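# Slide out the tray of the unbanded slide box

## Task

Push the inner tray of the slide box that has no band out through its sleeve so that several centimetres of tray stick out beyond the sleeve, and leave it like that; if it ends up short of that, more tray showing is better. The banded slide box must end near its starting spot with its tray still closed, otherwise the task fails. The tray must stay out on its own at the end, not be held there by the robot.

## Robot and tools

Robot: two arms, left_arm and right_arm, each with a parallel two-finger gripper and a wrist camera. Base positions in the scene frame: left_arm at (-0.028, +0.322, 0) m, quat_wxyz (+0.998, 0, 0, -0.063); right_arm at (+0.015, -0.262, 0) m, quat_wxyz (+0.995, 0, 0, +0.099). Joint ranges (rad), base to hand: waist -2.880..2.880, shoulder 0..3.142, elbow 0..3.019, wrist pitch -1.693..1.571, wrist yaw -1.571..1.571, wrist roll -2.094..2.094. Mounting plates and the metal frame behind the arms are fixed obstacles.

Scene frame: origin on the table top midway between the arms, +z up, +x away from the robot over the table, left_arm on the +y side. The names left and right do not refer to image sides. Gripper frame: fingers extend along the gripper's +z and close along its y axis. The reported end_effector_position is the pinch point between the pads, roughly 1 cm behind the fingertips.

The row format (used by every motion tool): 14 numbers, each within [-1, 1], always for both arms: left_arm dx, dy, dz, rx, ry, rz, opening, then right_arm dx, dy, dz, rx, ry, rz, opening. The first six are an offset, not a pose, expressed in that gripper's own axes and measured from the gripper's pose at the start of the action (for a call's first action, the pose last reported in this scene). Scale: 1.0 equals 0.6 m of travel or 180 degrees of turn; rx, ry, rz form a single rotation vector. Opening is absolute, not an offset: +1 fully open (0.094 m), -1 closed. An arm meant to stay still gets zeros, but see sag below.

execute_actions(actions): a list of actions run in sequence. Each action is a table of at most 15 rows; each row lasts one control step of 1/30 s, and if fewer than 15 rows are given the last one repeats to fill 15 steps. All rows in an action are offsets from that action's start pose, not chained. An empty list just returns state and images. Each step the command is clipped to 70 mm and 16 degrees from the measured pose, so large offsets need several actions; after an action an arm only continues to its last clipped pose.

move(target, speed, blocking): target is one 14-number row as above, offsets taken from the pose in the latest result that shows one. Both grippers travel in straight lines that finish together, 0.5 to 10 s long (cut off at 10 s). speed is path top speed in m/s, 0.002 to 0.5, default 0.25; turning is capped at twice that in rad/s. Paths do not avoid obstacles or the other arm; hands may lag, drift or overshoot speed, especially near full reach. Faster moves and targets set deeper past a contact hit and press harder. Openings are applied at the move's start. blocking=false returns after 0.5 s while the arm keeps going; until an ending is shown, further rows or moves are refused, so use wait(0) or stop.

wait(seconds): 0 to 10; arms hold their last command; returns early if a running move ends. stop(): brakes a running move (needs room; fingers keep moving). zoom_image(camera, region): camera is cam_high, cam_low, cam_left_wrist or cam_right_wrist; region [x0, y0, x1, y1] in pixels, top-left origin, at most 504 by 504. read_manual(section): licence texts only, "licences". finished_scene(scene): ends scene number 1 or 2 irreversibly after the last command is held; the tray must already be out and staying out.

Results: a state line left_arm: … | right_arm: … giving each pinch position (m) and quat_wxyz in the scene frame (less accurate at long reach); Hand target lines showing where the controller is currently steering each gripper; grip_measured, the finger opening on the command scale (last Joint positions value is metres; each gripper may read up to about 1 mm off); joint torques (offset, noisy, non-zero in free air); and images from the four cameras, all 504x504, with calibration in the instructions. A move adds a move: line with its ending (done, off_target, moving, held, fault; naming only one arm means the other finished) and limits (paced = pose clipped; held = some steps blocked, after which the arm may surge). Also watch for pose unreachable (clearance check altered a command), too close, FAULT, MOTOR HOT (from 85 °C; at 100 °C the arm drops until cooled) lines.

Practical points: arms tend to finish a centimetre or more low and can keep sinking under zero offsets; in a reply's first call send the offset back to the desired pose, then zeros, aiming higher if still low. To grip, command an opening below grip_measured (about 0.03 lower for a firm hold). Per-pad force tops out near 50-62 N, less on parts under 2 mm thick. An object blocking an arm makes it keep pushing until a new command. Brief external tugs or pushes may happen. The world keeps running while you think, holding the last command.

Avoid: knocking anything off the table (fails), disturbing or opening the banded box, letting the arms collide or press on each other, hard slams, drops and heavy pushing, and long loaded holds that heat motors. Push the tray gently at low speed, then back the gripper away so the tray stays out by itself.

Each tool is called after "Call:" in YAML: its name, and indented under it one key for each argument.

## Session

Call:
execute_actions:
  actions: []

Scene clock: 0.00 s.
left_arm: end_effector_position=(+0.2705, +0.5772, +0.3391) grip_measured=+1.000 end_effector_quat_wxyz=(+0.045, -0.183, +0.867, +0.461) | right_arm: end_effector_position=(+0.5122, -0.8052, +0.2241) grip_measured=+1.000 end_effector_quat_wxyz=(+0.639, +0.634, +0.137, -0.413)
Joint positions: left_arm=[ 0.479  1.147  1.156 -1.246 -0.922  0.104  0.094] | right_arm=[-0.802  2.239  1.593  1.235  1.281  0.213  0.094]
Joint velocities: left_arm=[ 0.005 -0.005 -0.002 -0.012  0.022 -0.051  0.   ] | right_arm=[-0.015 -0.015  0.002 -0.017  0.022  0.022  0.   ]
Joint torques (N m, as the arm reports them, + toward a larger angle): no reading
Motor temperatures (°C, as the motors report them): left_arm=[23 24 23 21 24 23] | right_arm=[24 23 21 20 20 24]
Hand target (left_arm): +0.275, +0.579, +0.347; +0.053, -0.187, +0.865, +0.462
Hand target (right_arm): +0.515, -0.807, +0.227; +0.642, +0.634, +0.132, -0.411

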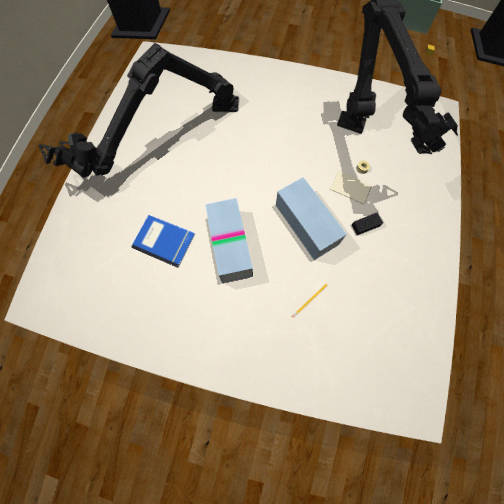

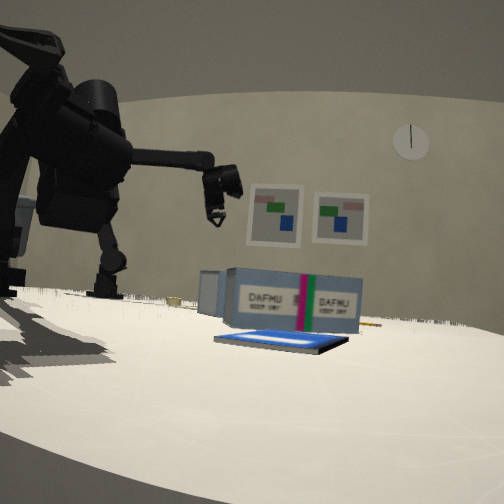

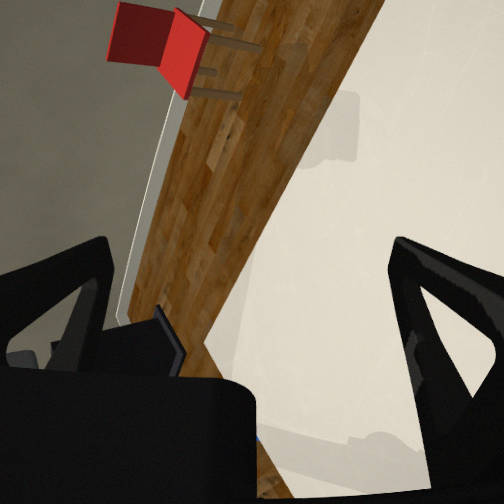

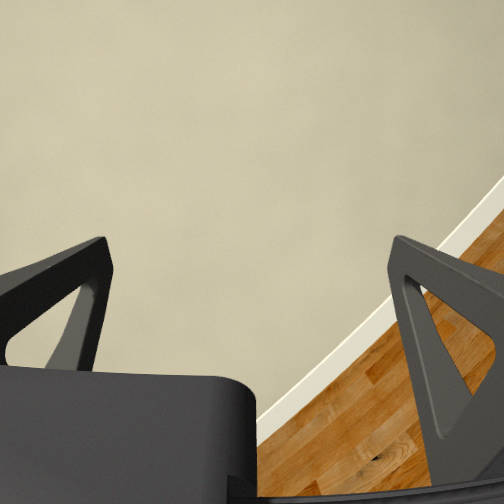

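Call:
zoom_image:
  camera: "cam_high"
  region: [190, 150, 400, 300]

Call:
zoom_image:
  camera: "cam_low"
  region: [160, 240, 390, 360]

Region (190, 150, 400, 300) of cam_high's 504x504 image, scaled by 2.400, with more detail than that image has; it fills the top 360 rows of this view, and the rest is white.

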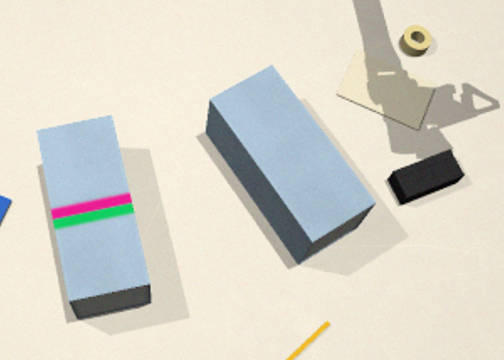

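Region (160, 240, 390, 360) of cam_low's 504x504 image, scaled by 2.191, with more detail than that image has; it fills the top 263 rows of this view, and the rest is white.

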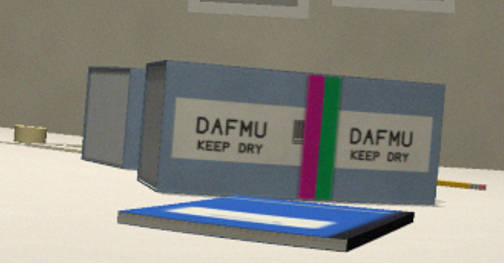

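Call:
move:
  target: [-0.1955,-0.645,-0.394,0.272,0.145,-0.108,1,-0.274,-0.034,-0.259,-0.292,0.360,-0.295,-1]
  speed: 0.3

Scene clock: 4.70 s.
left_arm: end_effector_position=(+0.5251, +0.2310, +0.1924) grip_measured=+1.000 end_effector_quat_wxyz=(-0.014, -0.377, +0.926, +0.011) | right_arm: end_effector_position=(+0.4387, -0.5911, +0.2669) grip_measured=-0.985 end_effector_quat_wxyz=(+0.420, +0.305, +0.840, -0.156)
Joint positions: left_arm=[-0.037  1.843  1.74  -1.503 -0.004 -0.936  0.094] | right_arm=[-0.842  1.258  1.    -0.383  0.048  0.029  0.001]
Joint velocities: left_arm=[-0.005  0.005 -0.012 -0.027  0.081  0.022  0.   ] | right_arm=[ 0.005 -0.015  0.022 -0.012 -0.037  0.037 -0.   ]
Joint torques (N m, as the arm reports them, + toward a larger angle): left_arm=[ -0.55 -15.07  14.51   0.9   -0.17   0.  ] | right_arm=[ -0.74 -10.83  13.39   0.91  -0.09  -0.2 ]
Motor temperatures (°C, as the motors report them): left_arm=[23 24 26 21 24 23] | right_arm=[24 24 23 20 20 24]
Hand target (left_arm): +0.543, +0.222, +0.201; +0.005, -0.380, +0.925, -0.002
Hand target (right_arm): +0.443, -0.599, +0.294; +0.435, +0.298, +0.833, -0.165
Off the commanded pose (left_arm): 0.020 m, 2 deg.
Off the commanded pose (right_arm): 0.037 m, 2 deg.
move: off_target (left_arm, right_arm)
camera_calibration (this result's frames):
cam_left_wrist: T_world_to_cam=[[0.699163, -0.713614, -0.0438878, -0.192445], [-0.548412, -0.574666, 0.607456, 0.305598], [-0.45871, -0.400642, -0.79314, 0.61213], [0, 0, 0, 1]] pos_world=[0.582934, 0.283531, 0.291422]
cam_right_wrist: T_world_to_cam=[[-0.648173, -0.761478, -0.00479944, -0.159617], [-0.723758, 0.617999, -0.307004, 0.766378], [0.236743, -0.195518, -0.951696, 0.156253], [0, 0, 0, 1]] pos_world=[0.414221, -0.564616, 0.38322]

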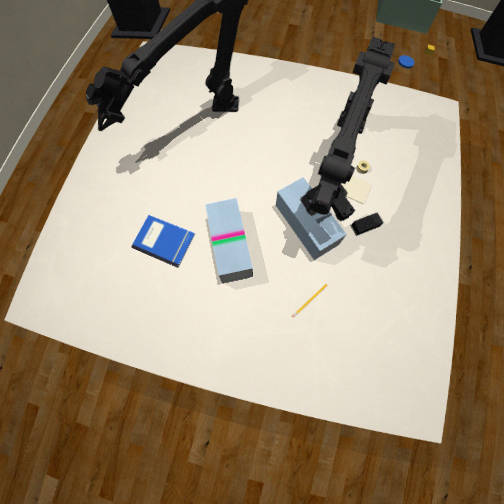

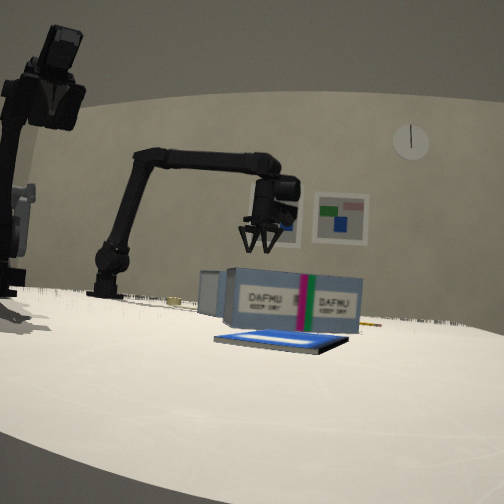

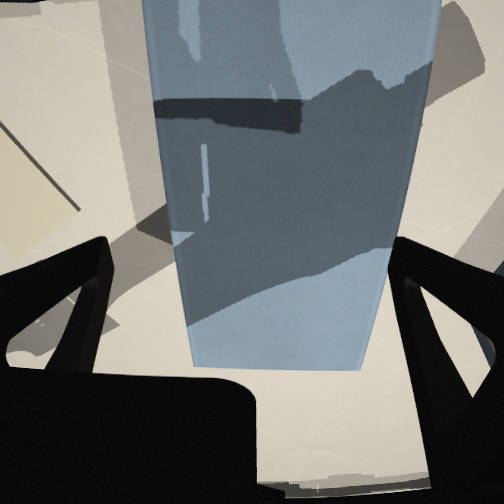

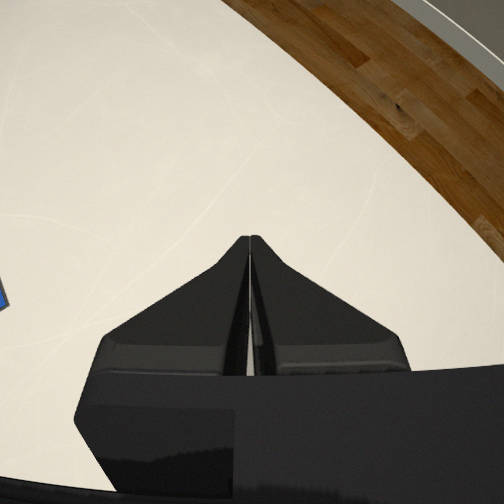

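Call:
move:
  target: [0,-0.04,0.07,0,0,0,0.4,0.573,0.627,-0.551,-0.407,-0.054,-0.242,-1]
  speed: 0.3

Scene clock: 7.80 s.
left_arm: end_effector_position=(+0.5404, +0.2238, +0.1697) grip_measured=+0.403 end_effector_quat_wxyz=(-0.004, -0.378, +0.926, +0.005) | right_arm: end_effector_position=(+0.3164, -0.0087, +0.1699) grip_measured=-0.985 end_effector_quat_wxyz=(+0.483, -0.334, +0.787, +0.190)
Joint positions: left_arm=[-0.045  1.88   1.735 -1.438 -0.004 -0.946  0.066] | right_arm=[ 0.455  0.911  0.397  0.033 -0.109 -0.083  0.001]
Joint velocities: left_arm=[-0.005  0.005 -0.012  0.017  0.007 -0.007  0.   ] | right_arm=[-0.015  0.005  0.007  0.017 -0.037  0.095 -0.001]
Joint torques (N m, as the arm reports them, + toward a larger angle): left_arm=[ -1.28 -14.64   9.12   1.08  -0.22  -0.02] | right_arm=[-0.08 -3.5   9.87  2.56  0.06 -0.03]
Motor temperatures (°C, as the motors report them): left_arm=[23 25 26 21 24 23] | right_arm=[24 24 23 20 20 24]
Hand target (left_arm): +0.540, +0.215, +0.150; -0.014, -0.377, +0.926, +0.011
Hand target (right_arm): +0.322, -0.005, +0.182; +0.498, -0.329, +0.778, +0.193
Off the commanded pose (left_arm): 0.022 m, 1 deg.
Off the commanded pose (right_arm): 0.019 m, 3 deg.
move: off_target (left_arm, right_arm)
camera_calibration (this result's frames):
cam_left_wrist: T_world_to_cam=[[0.701298, -0.712402, -0.0257806, -0.213731], [-0.560734, -0.573602, 0.597125, 0.331821], [-0.440181, -0.404306, -0.801734, 0.590469], [0, 0, 0, 1]] pos_world=[0.595866, 0.276801, 0.269751]
cam_right_wrist: T_world_to_cam=[[0.706569, -0.707527, 0.0128686, -0.227124], [-0.625418, -0.632872, -0.456427, 0.271534], [0.331078, 0.314449, -0.889668, 0.170878], [0, 0, 0, 1]] pos_world=[0.273727, -0.0425824, 0.278883]

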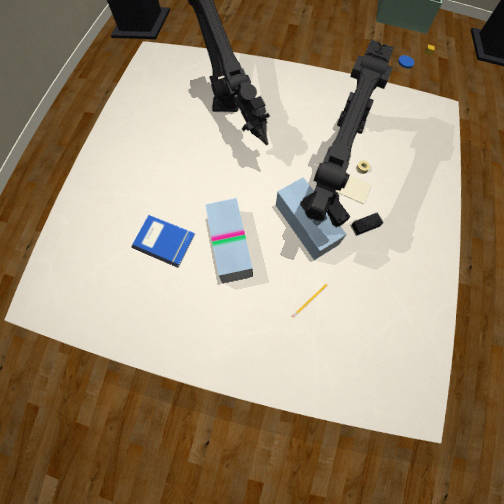

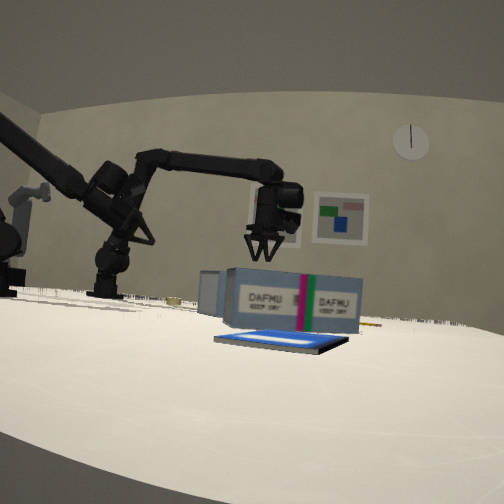

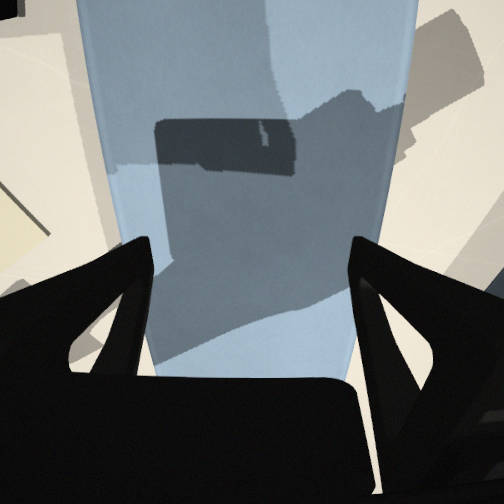

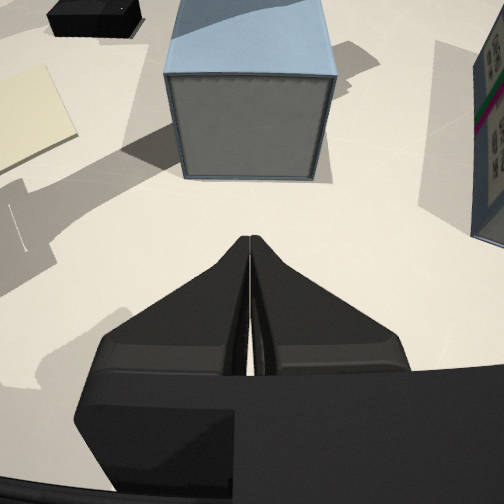

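Call:
move:
  target: [0,0,0.10,0,0,0,0.4,0.135,0,0.185,0,-0.01,0,-1]
  speed: 0.1

Scene clock: 10.10 s.
left_arm: end_effector_position=(+0.5395, +0.2240, +0.1306) grip_measured=+0.402 end_effector_quat_wxyz=(+0.007, -0.378, +0.926, -0.002) | right_arm: end_effector_position=(+0.3540, +0.0252, +0.0381) grip_measured=-0.985 end_effector_quat_wxyz=(+0.481, -0.337, +0.788, +0.187)
Joint positions: left_arm=[-0.045  1.882  1.634 -1.31  -0.004 -0.947  0.066] | right_arm=[ 0.47   1.568  0.369  0.71  -0.094 -0.083  0.001]
Joint velocities: left_arm=[-0.005 -0.005 -0.007 -0.022  0.037  0.022 -0.   ] | right_arm=[-0.005 -0.015 -0.012  0.002  0.022 -0.037 -0.   ]
Joint torques (N m, as the arm reports them, + toward a larger angle): left_arm=[  0.36 -14.26   8.94   1.22  -0.25   0.11] | right_arm=[ 0.54 -8.68  6.32  2.58  0.07  0.05]
Motor temperatures (°C, as the motors report them): left_arm=[23 25 26 21 24 23] | right_arm=[24 24 23 20 20 24]
Hand target (left_arm): +0.539, +0.224, +0.110; -0.004, -0.378, +0.926, +0.005
Hand target (right_arm): +0.362, +0.035, +0.049; +0.496, -0.331, +0.779, +0.195
Off the commanded pose (left_arm): 0.021 m, 1 deg.
Off the commanded pose (right_arm): 0.014 m, 2 deg.
move: off_target (left_arm, right_arm)
camera_calibration (this result's frames):
cam_left_wrist: T_world_to_cam=[[0.701953, -0.712201, -0.00563019, -0.217094], [-0.574967, -0.571325, 0.585663, 0.363471], [-0.420326, -0.407871, -0.810535, 0.550033], [0, 0, 0, 1]] pos_world=[0.592567, 0.277388, 0.231727]
cam_right_wrist: T_world_to_cam=[[0.708052, -0.705915, 0.0186261, -0.228758], [-0.624959, -0.638695, -0.448883, 0.256128], [0.328769, 0.306192, -0.893396, 0.0316473], [0, 0, 0, 1]] pos_world=[0.311637, -0.00758652, 0.147506]

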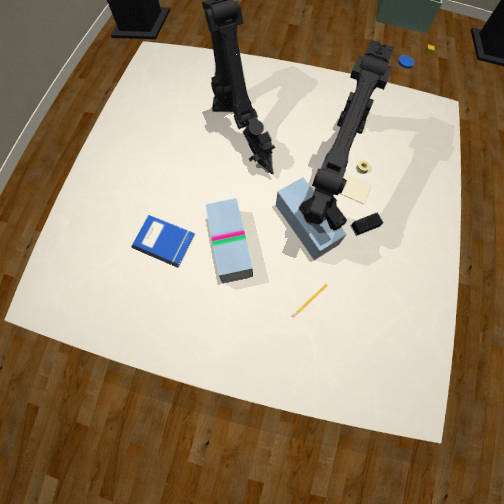

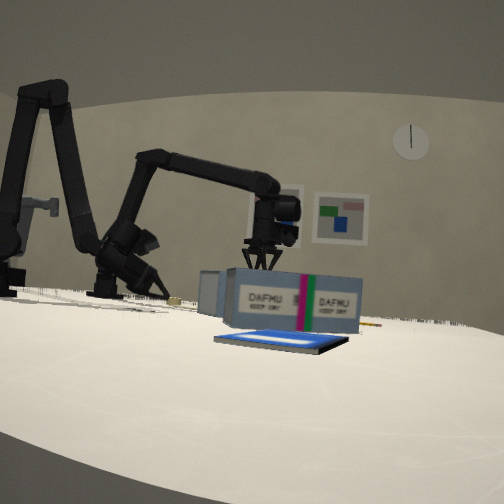

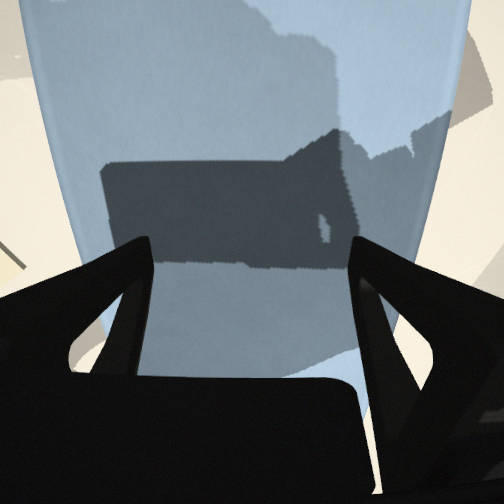

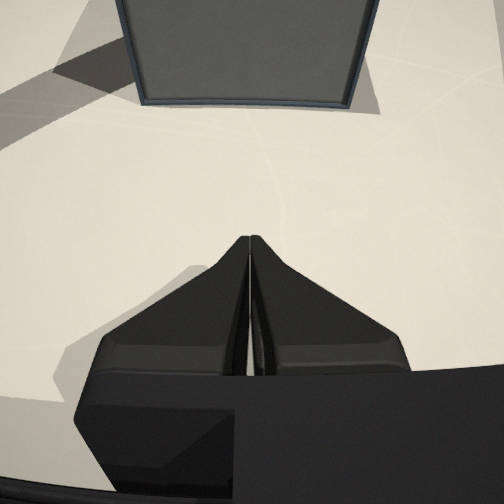

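Call:
move:
  target: [0,0,0.085,0,0,0,0.4,-0.072,0.006,0.095,0,-0.015,0,-1]
  speed: 0.05

Scene clock: 11.90 s.
left_arm: end_effector_position=(+0.5395, +0.2240, +0.1301) grip_measured=+0.402 end_effector_quat_wxyz=(+0.029, -0.378, +0.925, -0.016) | right_arm: end_effector_position=(+0.3949, +0.0698, +0.0522) grip_measured=-0.985 end_effector_quat_wxyz=(+0.503, -0.336, +0.773, +0.191)
Joint positions: left_arm=[-0.045  1.849  1.583 -1.239 -0.004 -0.947  0.066] | right_arm=[ 0.497  1.654  0.517  0.702 -0.07  -0.08   0.001]
Joint velocities: left_arm=[-0.005 -0.015 -0.002 -0.002  0.037 -0.051  0.001] | right_arm=[ 0.005 -0.015  0.002 -0.012  0.022  0.051 -0.   ]
Joint torques (N m, as the arm reports them, + toward a larger angle): left_arm=[  0.22 -11.72   7.13   2.54  -0.25   0.13] | right_arm=[ 0.53 -9.59  7.35  1.05  0.08  0.08]
Motor temperatures (°C, as the motors report them): left_arm=[23 25 26 21 24 23] | right_arm=[24 24 23 20 20 24]
Hand target (left_arm): +0.537, +0.225, +0.082; +0.006, -0.378, +0.926, -0.002
Hand target (right_arm): +0.400, +0.078, +0.051; +0.500, -0.332, +0.776, +0.195
Off the commanded pose (left_arm): 0.051 m, 3 deg.
Off the commanded pose (right_arm): 0.011 m, 1 deg.
move: off_target (left_arm, right_arm)
camera_calibration (this result's frames):
cam_left_wrist: T_world_to_cam=[[0.70115, -0.712062, 0.0368397, -0.222211], [-0.604484, -0.56623, 0.560341, 0.38181], [-0.378138, -0.415152, -0.827442, 0.530731], [0, 0, 0, 1]] pos_world=[0.587291, 0.278299, 0.233391]
cam_right_wrist: T_world_to_cam=[[0.709625, -0.70386, 0.0318258, -0.227968], [-0.600367, -0.62769, -0.495545, 0.308404], [0.368771, 0.332544, -0.867999, -0.00187532], [0, 0, 0, 1]] pos_world=[0.347619, 0.0337482, 0.158456]

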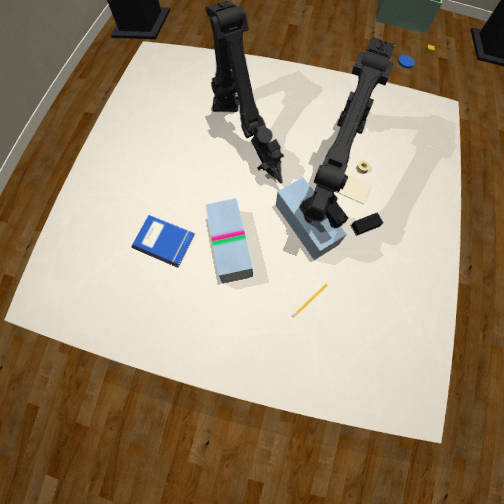

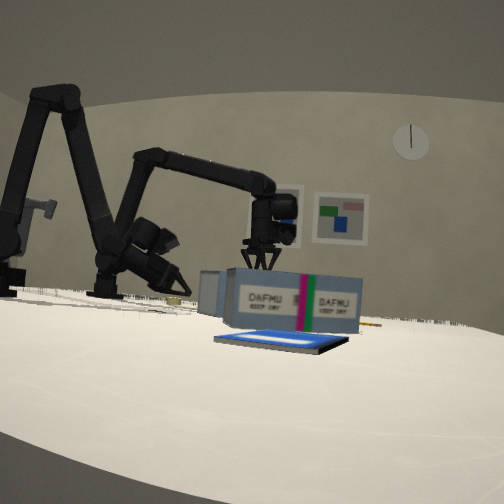

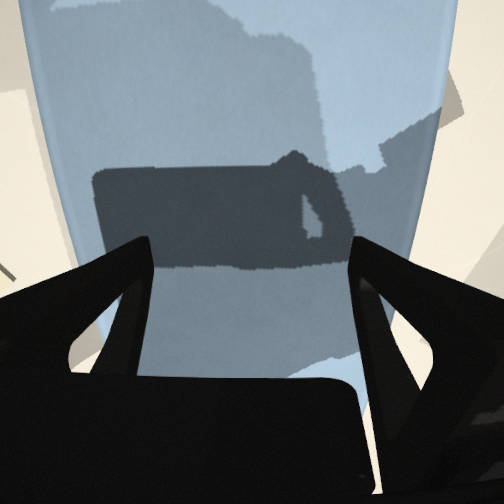

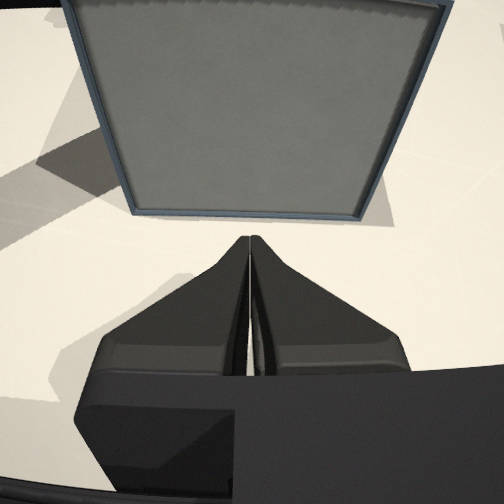

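Call:
move:
  target: [0,0,0.08,0,0.015,0,0.4,-0.033,0.004,0.095,0,0,0,-1]
  speed: 0.04

Scene clock: 13.77 s.
left_arm: end_effector_position=(+0.5413, +0.2217, +0.1314) grip_measured=+0.402 end_effector_quat_wxyz=(+0.031, -0.380, +0.924, -0.034) | right_arm: end_effector_position=(+0.4290, +0.1041, +0.0485) grip_measured=-0.985 end_effector_quat_wxyz=(+0.506, -0.336, +0.771, +0.188)
Joint positions: left_arm=[-0.04   1.839  1.571 -1.213  0.025 -0.946  0.066] | right_arm=[ 0.511  1.748  0.649  0.669 -0.053 -0.079  0.001]
Joint velocities: left_arm=[ 0.005 -0.005  0.002  0.012 -0.007  0.007  0.001] | right_arm=[-0.005 -0.005  0.012  0.002  0.037  0.007  0.   ]
Joint torques (N m, as the arm reports them, + toward a larger angle): left_arm=[  1.   -11.95   7.29   2.46   0.14   0.23] | right_arm=[  0.48 -11.27   7.99   1.01   0.05   0.02]
Motor temperatures (°C, as the motors report them): left_arm=[23 25 27 21 24 23] | right_arm=[24 24 24 20 20 24]
Hand target (left_arm): +0.539, +0.224, +0.084; +0.007, -0.378, +0.926, -0.025
Hand target (right_arm): +0.435, +0.114, +0.047; +0.504, -0.336, +0.773, +0.191
Off the commanded pose (left_arm): 0.049 m, 3 deg.
Off the commanded pose (right_arm): 0.012 m, 0 deg.
move: off_target (left_arm, right_arm)
camera_calibration (this result's frames):
cam_left_wrist: T_world_to_cam=[[0.702053, -0.708366, 0.0730668, -0.231214], [-0.613368, -0.549372, 0.567424, 0.380988], [-0.361803, -0.443178, -0.820178, 0.527957], [0, 0, 0, 1]] pos_world=[0.587027, 0.279499, 0.23373]
cam_right_wrist: T_world_to_cam=[[0.707907, -0.705235, 0.0388776, -0.227355], [-0.597775, -0.62754, -0.498857, 0.347591], [0.376209, 0.329904, -0.865812, -0.0320212], [0, 0, 0, 1]] pos_world=[0.380774, 0.068352, 0.154513]

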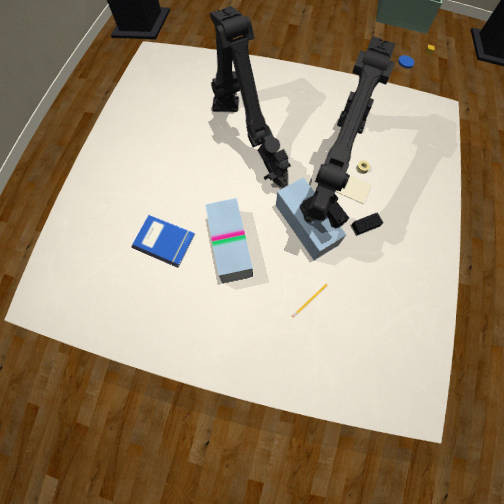

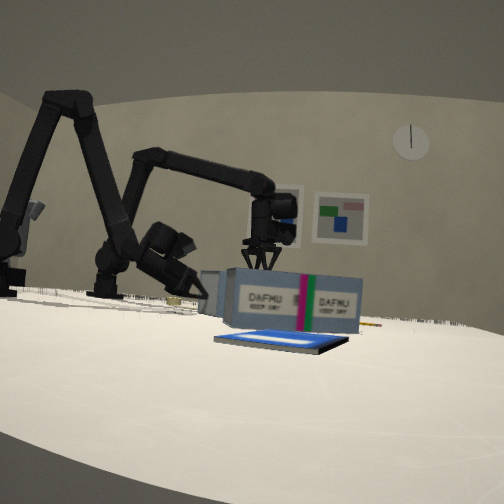

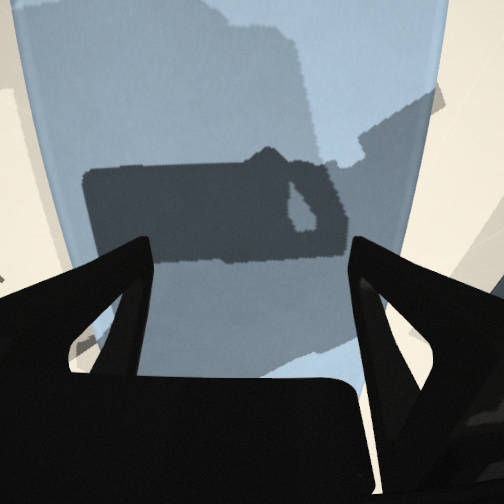

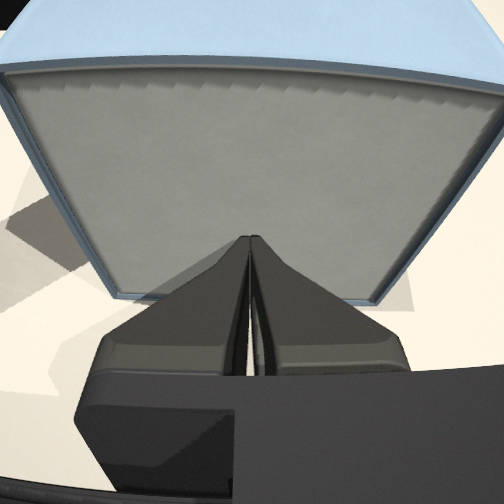

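Call:
move:
  target: [0,0,0.08,0,0,0,0.4,-0.034,0.0,0.078,0,0,0,-1]
  speed: 0.04

Scene clock: 15.40 s.
left_arm: end_effector_position=(+0.5592, +0.2296, +0.1339) grip_measured=+0.402 end_effector_quat_wxyz=(+0.074, -0.383, +0.920, -0.048) | right_arm: end_effector_position=(+0.4529, +0.1222, +0.0491) grip_measured=-0.985 end_effector_quat_wxyz=(+0.506, -0.334, +0.773, +0.184)
Joint positions: left_arm=[-0.028  1.828  1.553 -1.121  0.005 -0.943  0.066] | right_arm=[ 0.511  1.792  0.736  0.623 -0.043 -0.079  0.001]
Joint velocities: left_arm=[ 0.005 -0.005  0.002  0.007  0.051  0.022 -0.   ] | right_arm=[-0.015 -0.015  0.017  0.002 -0.007  0.022 -0.   ]
Joint torques (N m, as the arm reports them, + toward a larger angle): left_arm=[ -0.82 -12.49   6.44   1.27   0.47   0.07] | right_arm=[  0.8  -11.04  10.15   0.98  -0.05  -0.02]
Motor temperatures (°C, as the motors report them): left_arm=[23 26 27 21 24 23] | right_arm=[24 24 24 20 20 24]
Hand target (left_arm): +0.543, +0.221, +0.086; +0.031, -0.380, +0.924, -0.033
Hand target (right_arm): +0.464, +0.140, +0.049; +0.507, -0.336, +0.771, +0.188
Off the commanded pose (left_arm): 0.053 m, 5 deg.
Off the commanded pose (right_arm): 0.022 m, 1 deg.
move: off_target (left_arm, right_arm)
camera_calibration (this result's frames):
cam_left_wrist: T_world_to_cam=[[0.701076, -0.700981, 0.130837, -0.247239], [-0.654763, -0.560131, 0.507482, 0.428554], [-0.28245, -0.44145, -0.851671, 0.499363], [0, 0, 0, 1]] pos_world=[0.59498, 0.28718, 0.240157]
cam_right_wrist: T_world_to_cam=[[0.701272, -0.711601, 0.0429203, -0.227898], [-0.603532, -0.62466, -0.495529, 0.375607], [0.379429, 0.321597, -0.86753, -0.0468845], [0, 0, 0, 1]] pos_world=[0.404299, 0.0875319, 0.155232]

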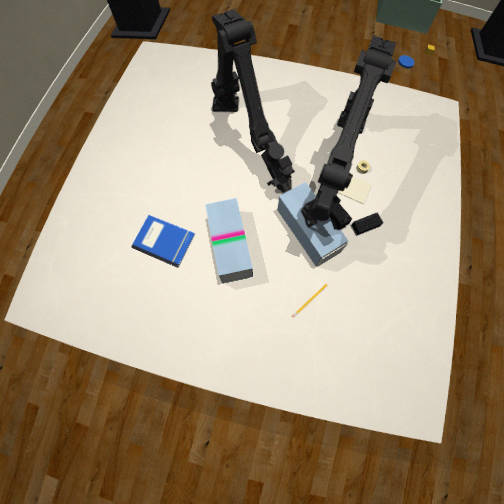

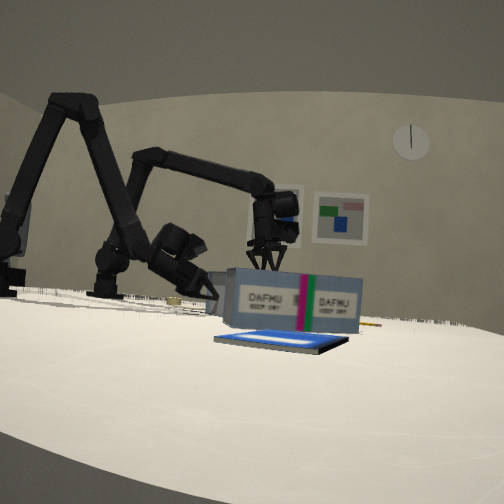

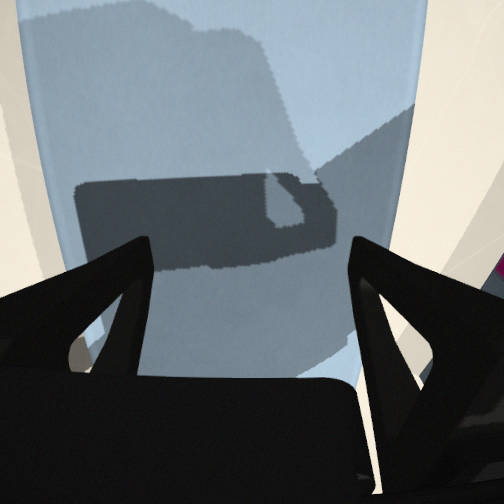

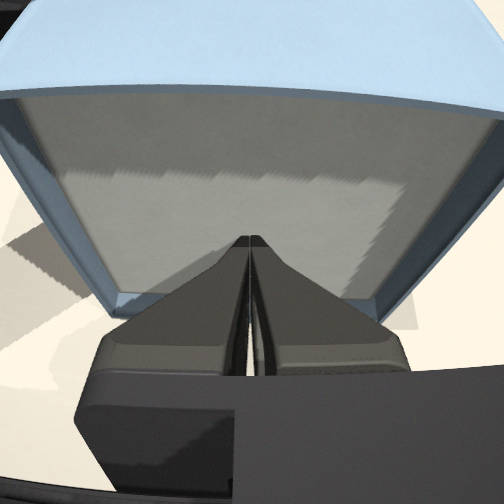

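Call:
move:
  target: [0.07,0,0.085,0,0.03,0,0.4,-0.034,0.008,0.078,0,0,0,-1]
  speed: 0.04

Scene clock: 17.47 s.
left_arm: end_effector_position=(+0.5602, +0.2234, +0.1360) grip_measured=+0.402 end_effector_quat_wxyz=(+0.087, -0.380, +0.918, -0.077) | right_arm: end_effector_position=(+0.4756, +0.1404, +0.0496) grip_measured=-0.985 end_effector_quat_wxyz=(+0.507, -0.331, +0.776, +0.177)
Joint positions: left_arm=[-0.027  1.801  1.513 -1.055  0.041 -0.943  0.066] | right_arm=[ 0.514  1.836  0.823  0.576 -0.024 -0.079  0.001]
Joint velocities: left_arm=[-0.005 -0.015 -0.012 -0.002  0.022  0.022  0.001] | right_arm=[-0.015  0.005 -0.007 -0.012 -0.051  0.007  0.   ]
Joint torques (N m, as the arm reports them, + toward a larger angle): left_arm=[ -3.04 -11.9    6.05   1.04   1.01  -0.19] | right_arm=[  1.25 -12.    10.6    1.04  -0.06   0.02]
Motor temperatures (°C, as the motors report them): left_arm=[23 26 27 21 24 23] | right_arm=[24 24 24 20 20 24]
Hand target (left_arm): +0.536, +0.200, +0.083; +0.031, -0.381, +0.922, -0.064
Hand target (right_arm): +0.484, +0.161, +0.049; +0.507, -0.334, +0.773, +0.184
Off the commanded pose (left_arm): 0.066 m, 7 deg.
Off the commanded pose (right_arm): 0.024 m, 1 deg.
move: off_target (left_arm, right_arm)
camera_calibration (this result's frames):
cam_left_wrist: T_world_to_cam=[[0.688673, -0.698774, 0.193506, -0.254666], [-0.682183, -0.534012, 0.499457, 0.435306], [-0.245672, -0.475969, -0.844452, 0.484925], [0, 0, 0, 1]] pos_world=[0.591473, 0.285314, 0.241359]
cam_right_wrist: T_world_to_cam=[[0.691758, -0.720371, 0.0503695, -0.225591], [-0.610815, -0.620906, -0.491305, 0.40368], [0.385197, 0.309098, -0.86953, -0.0617237], [0, 0, 0, 1]] pos_world=[0.426404, 0.107217, 0.156022]

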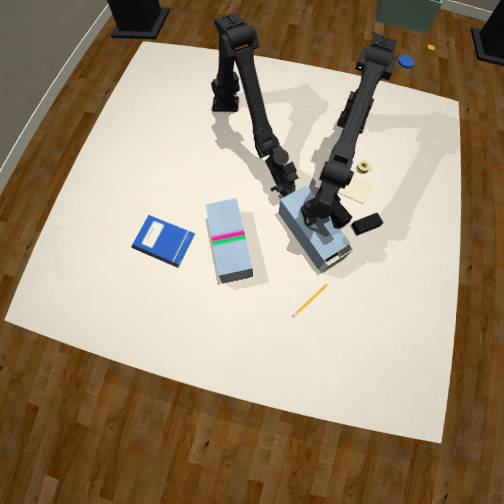

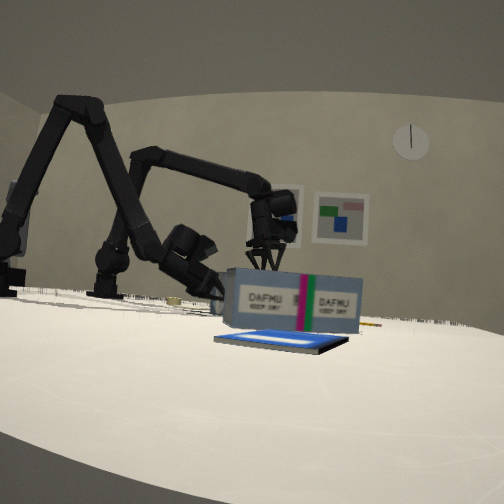

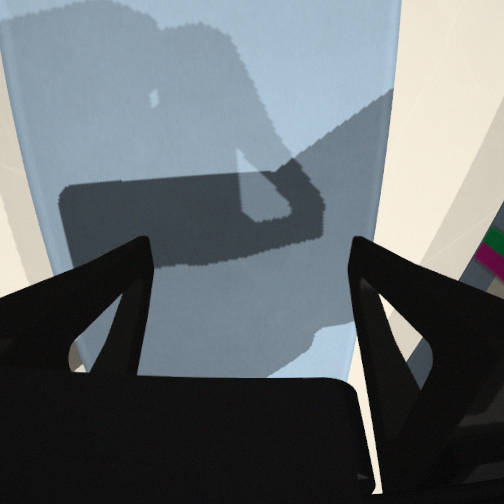

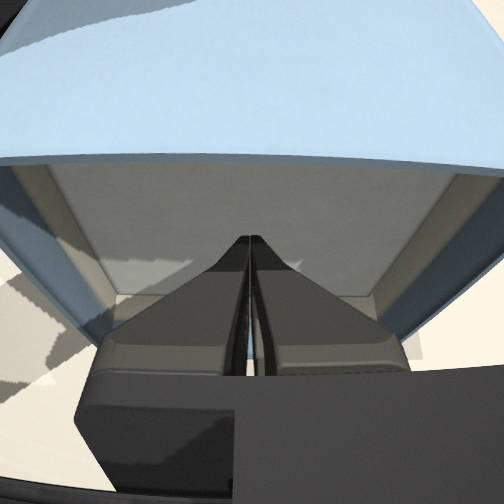

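Call:
move:
  target: [0.06,0.005,0.09,-0.02,0.03,0,0.4,-0.022,0.01,0.08,0,-0.01,0,-1]
  speed: 0.04

Scene clock: 19.50 s.
left_arm: end_effector_position=(+0.5602, +0.2220, +0.1366) grip_measured=+0.402 end_effector_quat_wxyz=(+0.084, -0.381, +0.917, -0.082) | right_arm: end_effector_position=(+0.4973, +0.1573, +0.0437) grip_measured=-0.985 end_effector_quat_wxyz=(+0.514, -0.327, +0.774, +0.173)
Joint positions: left_arm=[-0.026  1.8    1.513 -1.054  0.053 -0.944  0.066] | right_arm=[ 0.516  1.9    0.9    0.576 -0.011 -0.079  0.001]
Joint velocities: left_arm=[-0.015 -0.015 -0.012  0.012 -0.051  0.007 -0.002] | right_arm=[ 0.005 -0.005  0.002 -0.007  0.037  0.051  0.   ]
Joint torques (N m, as the arm reports them, + toward a larger angle): left_arm=[ -3.01 -11.08   7.5    0.95   0.53  -0.16] | right_arm=[  1.32 -12.41  10.39   1.94  -0.04   0.01]
Motor temperatures (°C, as the motors report them): left_arm=[23 26 27 21 24 23] | right_arm=[24 24 24 20 20 24]
Hand target (left_arm): +0.541, +0.198, +0.082; +0.032, -0.379, +0.923, -0.065
Hand target (right_arm): +0.505, +0.178, +0.042; +0.519, -0.328, +0.768, +0.182
Off the commanded pose (left_arm): 0.065 m, 6 deg.
Off the commanded pose (right_arm): 0.023 m, 1 deg.
move: off_target (left_arm, right_arm)
camera_calibration (this result's frames):
cam_left_wrist: T_world_to_cam=[[0.688654, -0.69644, 0.201807, -0.257378], [-0.68205, -0.52772, 0.50628, 0.43182], [-0.246096, -0.486294, -0.838424, 0.486428], [0, 0, 0, 1]] pos_world=[0.591475, 0.285179, 0.241152]
cam_right_wrist: T_world_to_cam=[[0.683117, -0.728106, 0.0566809, -0.222883], [-0.610972, -0.612286, -0.501816, 0.423656], [0.40008, 0.308169, -0.863115, -0.0880319], [0, 0, 0, 1]] pos_world=[0.446317, 0.124245, 0.149249]

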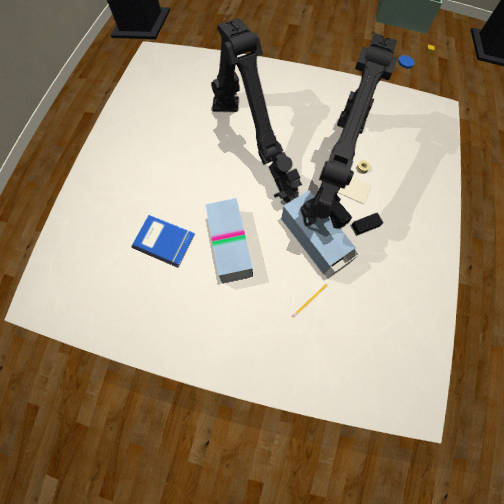

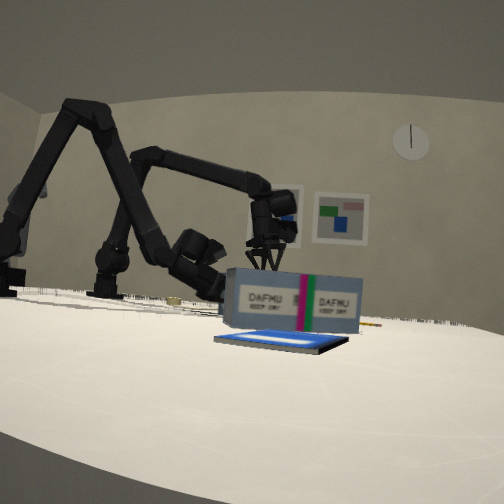

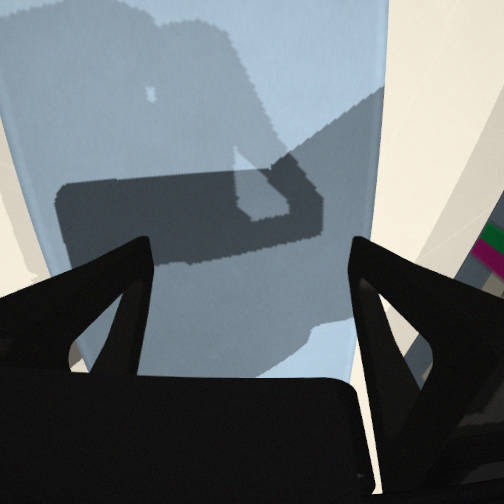

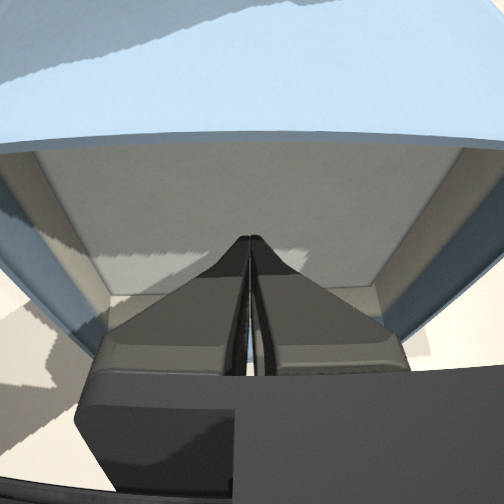

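Call:
zoom_image:
  camera: "cam_high"
  region: [270, 180, 390, 300]

Region (270, 180, 390, 300) of cam_high's 504x504 image, scaled by 4.200, with more detail than that image has.

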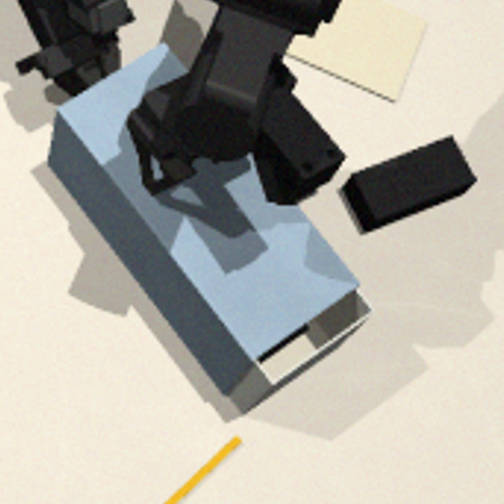

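Call:
move:
  target: [0,0,-0.09,-0.03,0.05,0,-1,0,0,0,0,0,0,-1]
  speed: 0.15

Scene clock: 21.30 s.
left_arm: end_effector_position=(+0.5362, +0.2213, +0.1845) grip_measured=-0.989 end_effector_quat_wxyz=(-0.008, -0.377, +0.924, -0.068) | right_arm: end_effector_position=(+0.4971, +0.1570, +0.0438) grip_measured=-0.985 end_effector_quat_wxyz=(+0.514, -0.327, +0.774, +0.173)
Joint positions: left_arm=[-0.012  1.82   1.683 -1.38   0.125 -0.916  0.001] | right_arm=[ 0.516  1.9    0.899  0.576 -0.01  -0.079  0.001]
Joint velocities: left_arm=[-0.015 -0.015 -0.012 -0.002 -0.022 -0.081 -0.001] | right_arm=[ 0.005 -0.005  0.007 -0.002  0.007 -0.037 -0.001]
Joint torques (N m, as the arm reports them, + toward a larger angle): left_arm=[  1.32 -14.31  14.14  -0.17  -0.06   0.26] | right_arm=[ -0.1  -16.23   6.12   1.68  -0.02  -0.06]
Motor temperatures (°C, as the motors report them): left_arm=[23 26 27 21 24 23] | right_arm=[24 24 25 20 20 24]
Hand target (left_arm): +0.548, +0.227, +0.189; -0.006, -0.377, +0.924, -0.070
Hand target (right_arm): +0.497, +0.157, +0.044; +0.513, -0.327, +0.774, +0.173
Off the commanded pose (left_arm): 0.014 m, 0 deg.
Off the commanded pose (right_arm): 0.000 m, 0 deg.
move: off_target (left_arm)
camera_calibration (this result's frames):
cam_left_wrist: T_world_to_cam=[[0.699668, -0.706746, 0.104762, -0.236686], [-0.589622, -0.488357, 0.643314, 0.30734], [-0.403499, -0.511876, -0.758401, 0.595646], [0, 0, 0, 1]] pos_world=[0.587159, 0.287712, 0.278818]
cam_right_wrist: T_world_to_cam=[[0.682858, -0.728336, 0.0568379, -0.222788], [-0.611133, -0.612133, -0.501806, 0.423558], [0.400276, 0.307927, -0.863111, -0.0878417], [0, 0, 0, 1]] pos_world=[0.446144, 0.124058, 0.149389]

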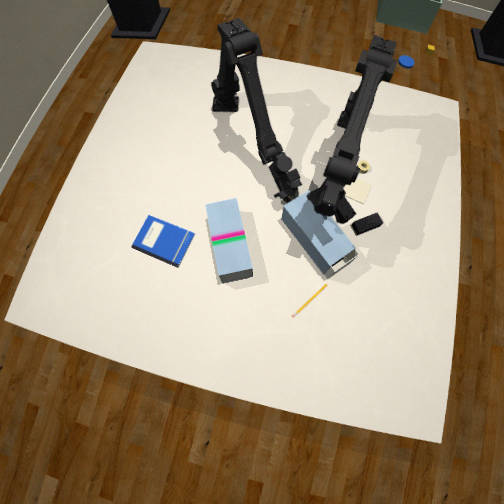

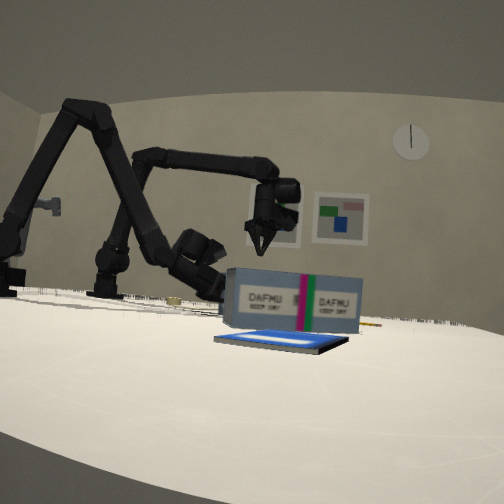

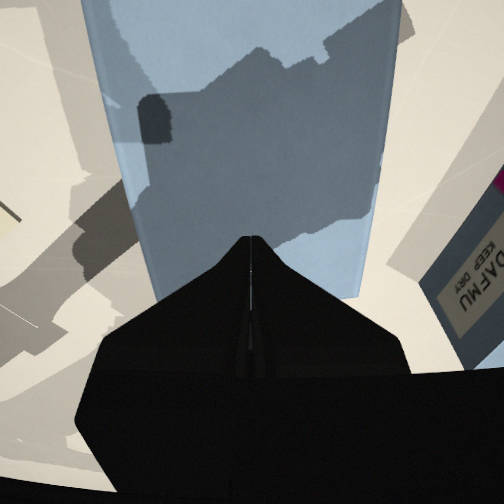

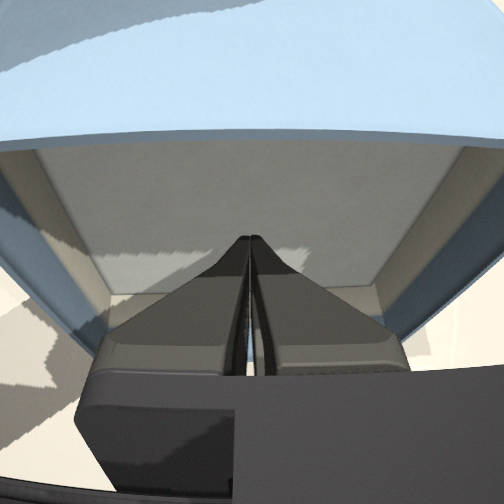

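Call:
move:
  target: [-0.303,-0.015,-0.012,-0.047,0.012,0.479,-1,0,0,0,0,0,0,-1]
  speed: 0.3

Scene clock: 24.53 s.
left_arm: end_effector_position=(+0.6612, +0.3360, +0.1804) grip_measured=-0.989 end_effector_quat_wxyz=(-0.000, +0.356, +0.935, -0.000) | right_arm: end_effector_position=(+0.4971, +0.1570, +0.0438) grip_measured=-0.985 end_effector_quat_wxyz=(+0.514, -0.327, +0.774, +0.173)
Joint positions: left_arm=[ 0.148  2.238  2.344 -1.677  0.001  0.749  0.001] | right_arm=[ 0.516  1.9    0.899  0.576 -0.01  -0.079  0.001]
Joint velocities: left_arm=[-0.005 -0.005 -0.007 -0.007  0.007 -0.066 -0.001] | right_arm=[-0.015 -0.005  0.012  0.002  0.051 -0.066  0.001]
Joint torques (N m, as the arm reports them, + toward a larger angle): left_arm=[  1.46 -19.05  14.88  -0.31  -0.19   0.21] | right_arm=[ -0.07 -16.3    6.09   1.66  -0.01  -0.05]
Motor temperatures (°C, as the motors report them): left_arm=[23 26 29 21 24 23] | right_arm=[24 25 24 20 20 24]
Hand target (left_arm): +0.669, +0.345, +0.180; +0.002, +0.358, +0.934, +0.002
Hand target (right_arm): +0.497, +0.157, +0.044; +0.514, -0.327, +0.774, +0.173
Off the commanded pose (left_arm): 0.013 m, 0 deg.
Off the commanded pose (right_arm): 0.000 m, 0 deg.
joint sent to its limit (left arm) — the command would take joint 4 (wrist pitch) past its lower limit, so that joint was sent only as far as its limit.
move: off_target (left_arm)
camera_calibration (this result's frames):
cam_left_wrist: T_world_to_cam=[[-0.663359, -0.748189, -0.0129793, 0.693733], [-0.606883, 0.527765, 0.594271, 0.118458], [-0.437777, 0.402092, -0.80416, 0.425445], [0, 0, 0, 1]] pos_world=[0.718334, 0.285458, 0.280734]
cam_right_wrist: T_world_to_cam=[[0.682858, -0.728336, 0.0568379, -0.222788], [-0.611133, -0.612133, -0.501806, 0.423558], [0.400276, 0.307927, -0.863111, -0.0878417], [0, 0, 0, 1]] pos_world=[0.446144, 0.124058, 0.149389]

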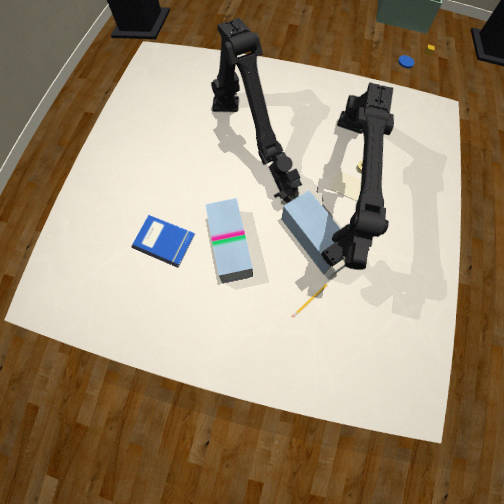

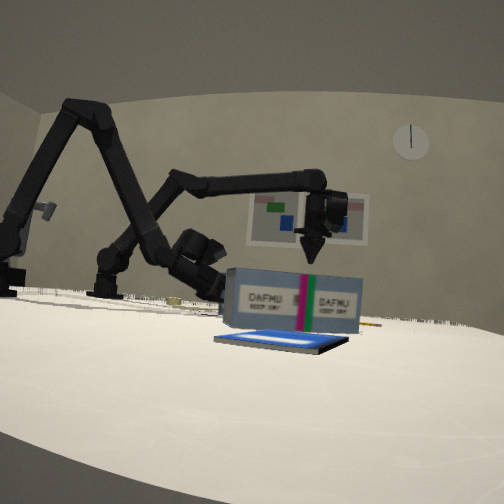

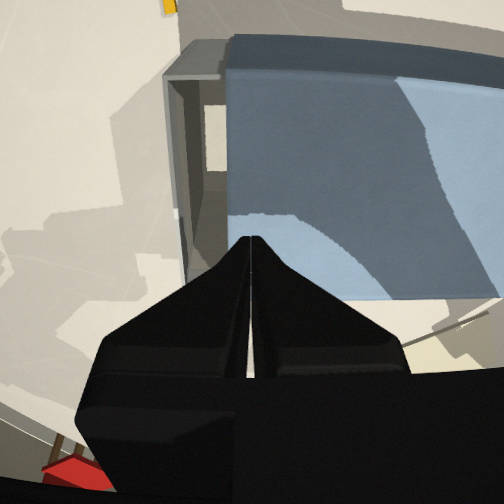

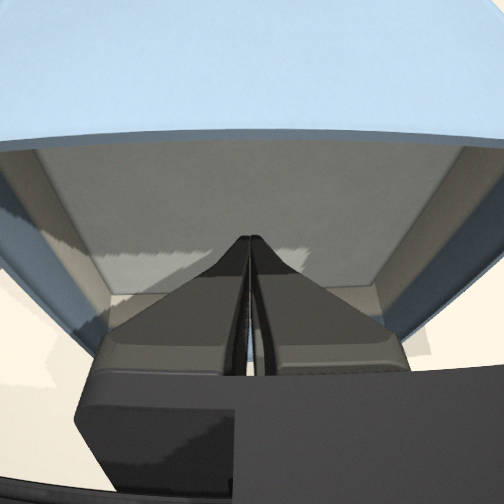

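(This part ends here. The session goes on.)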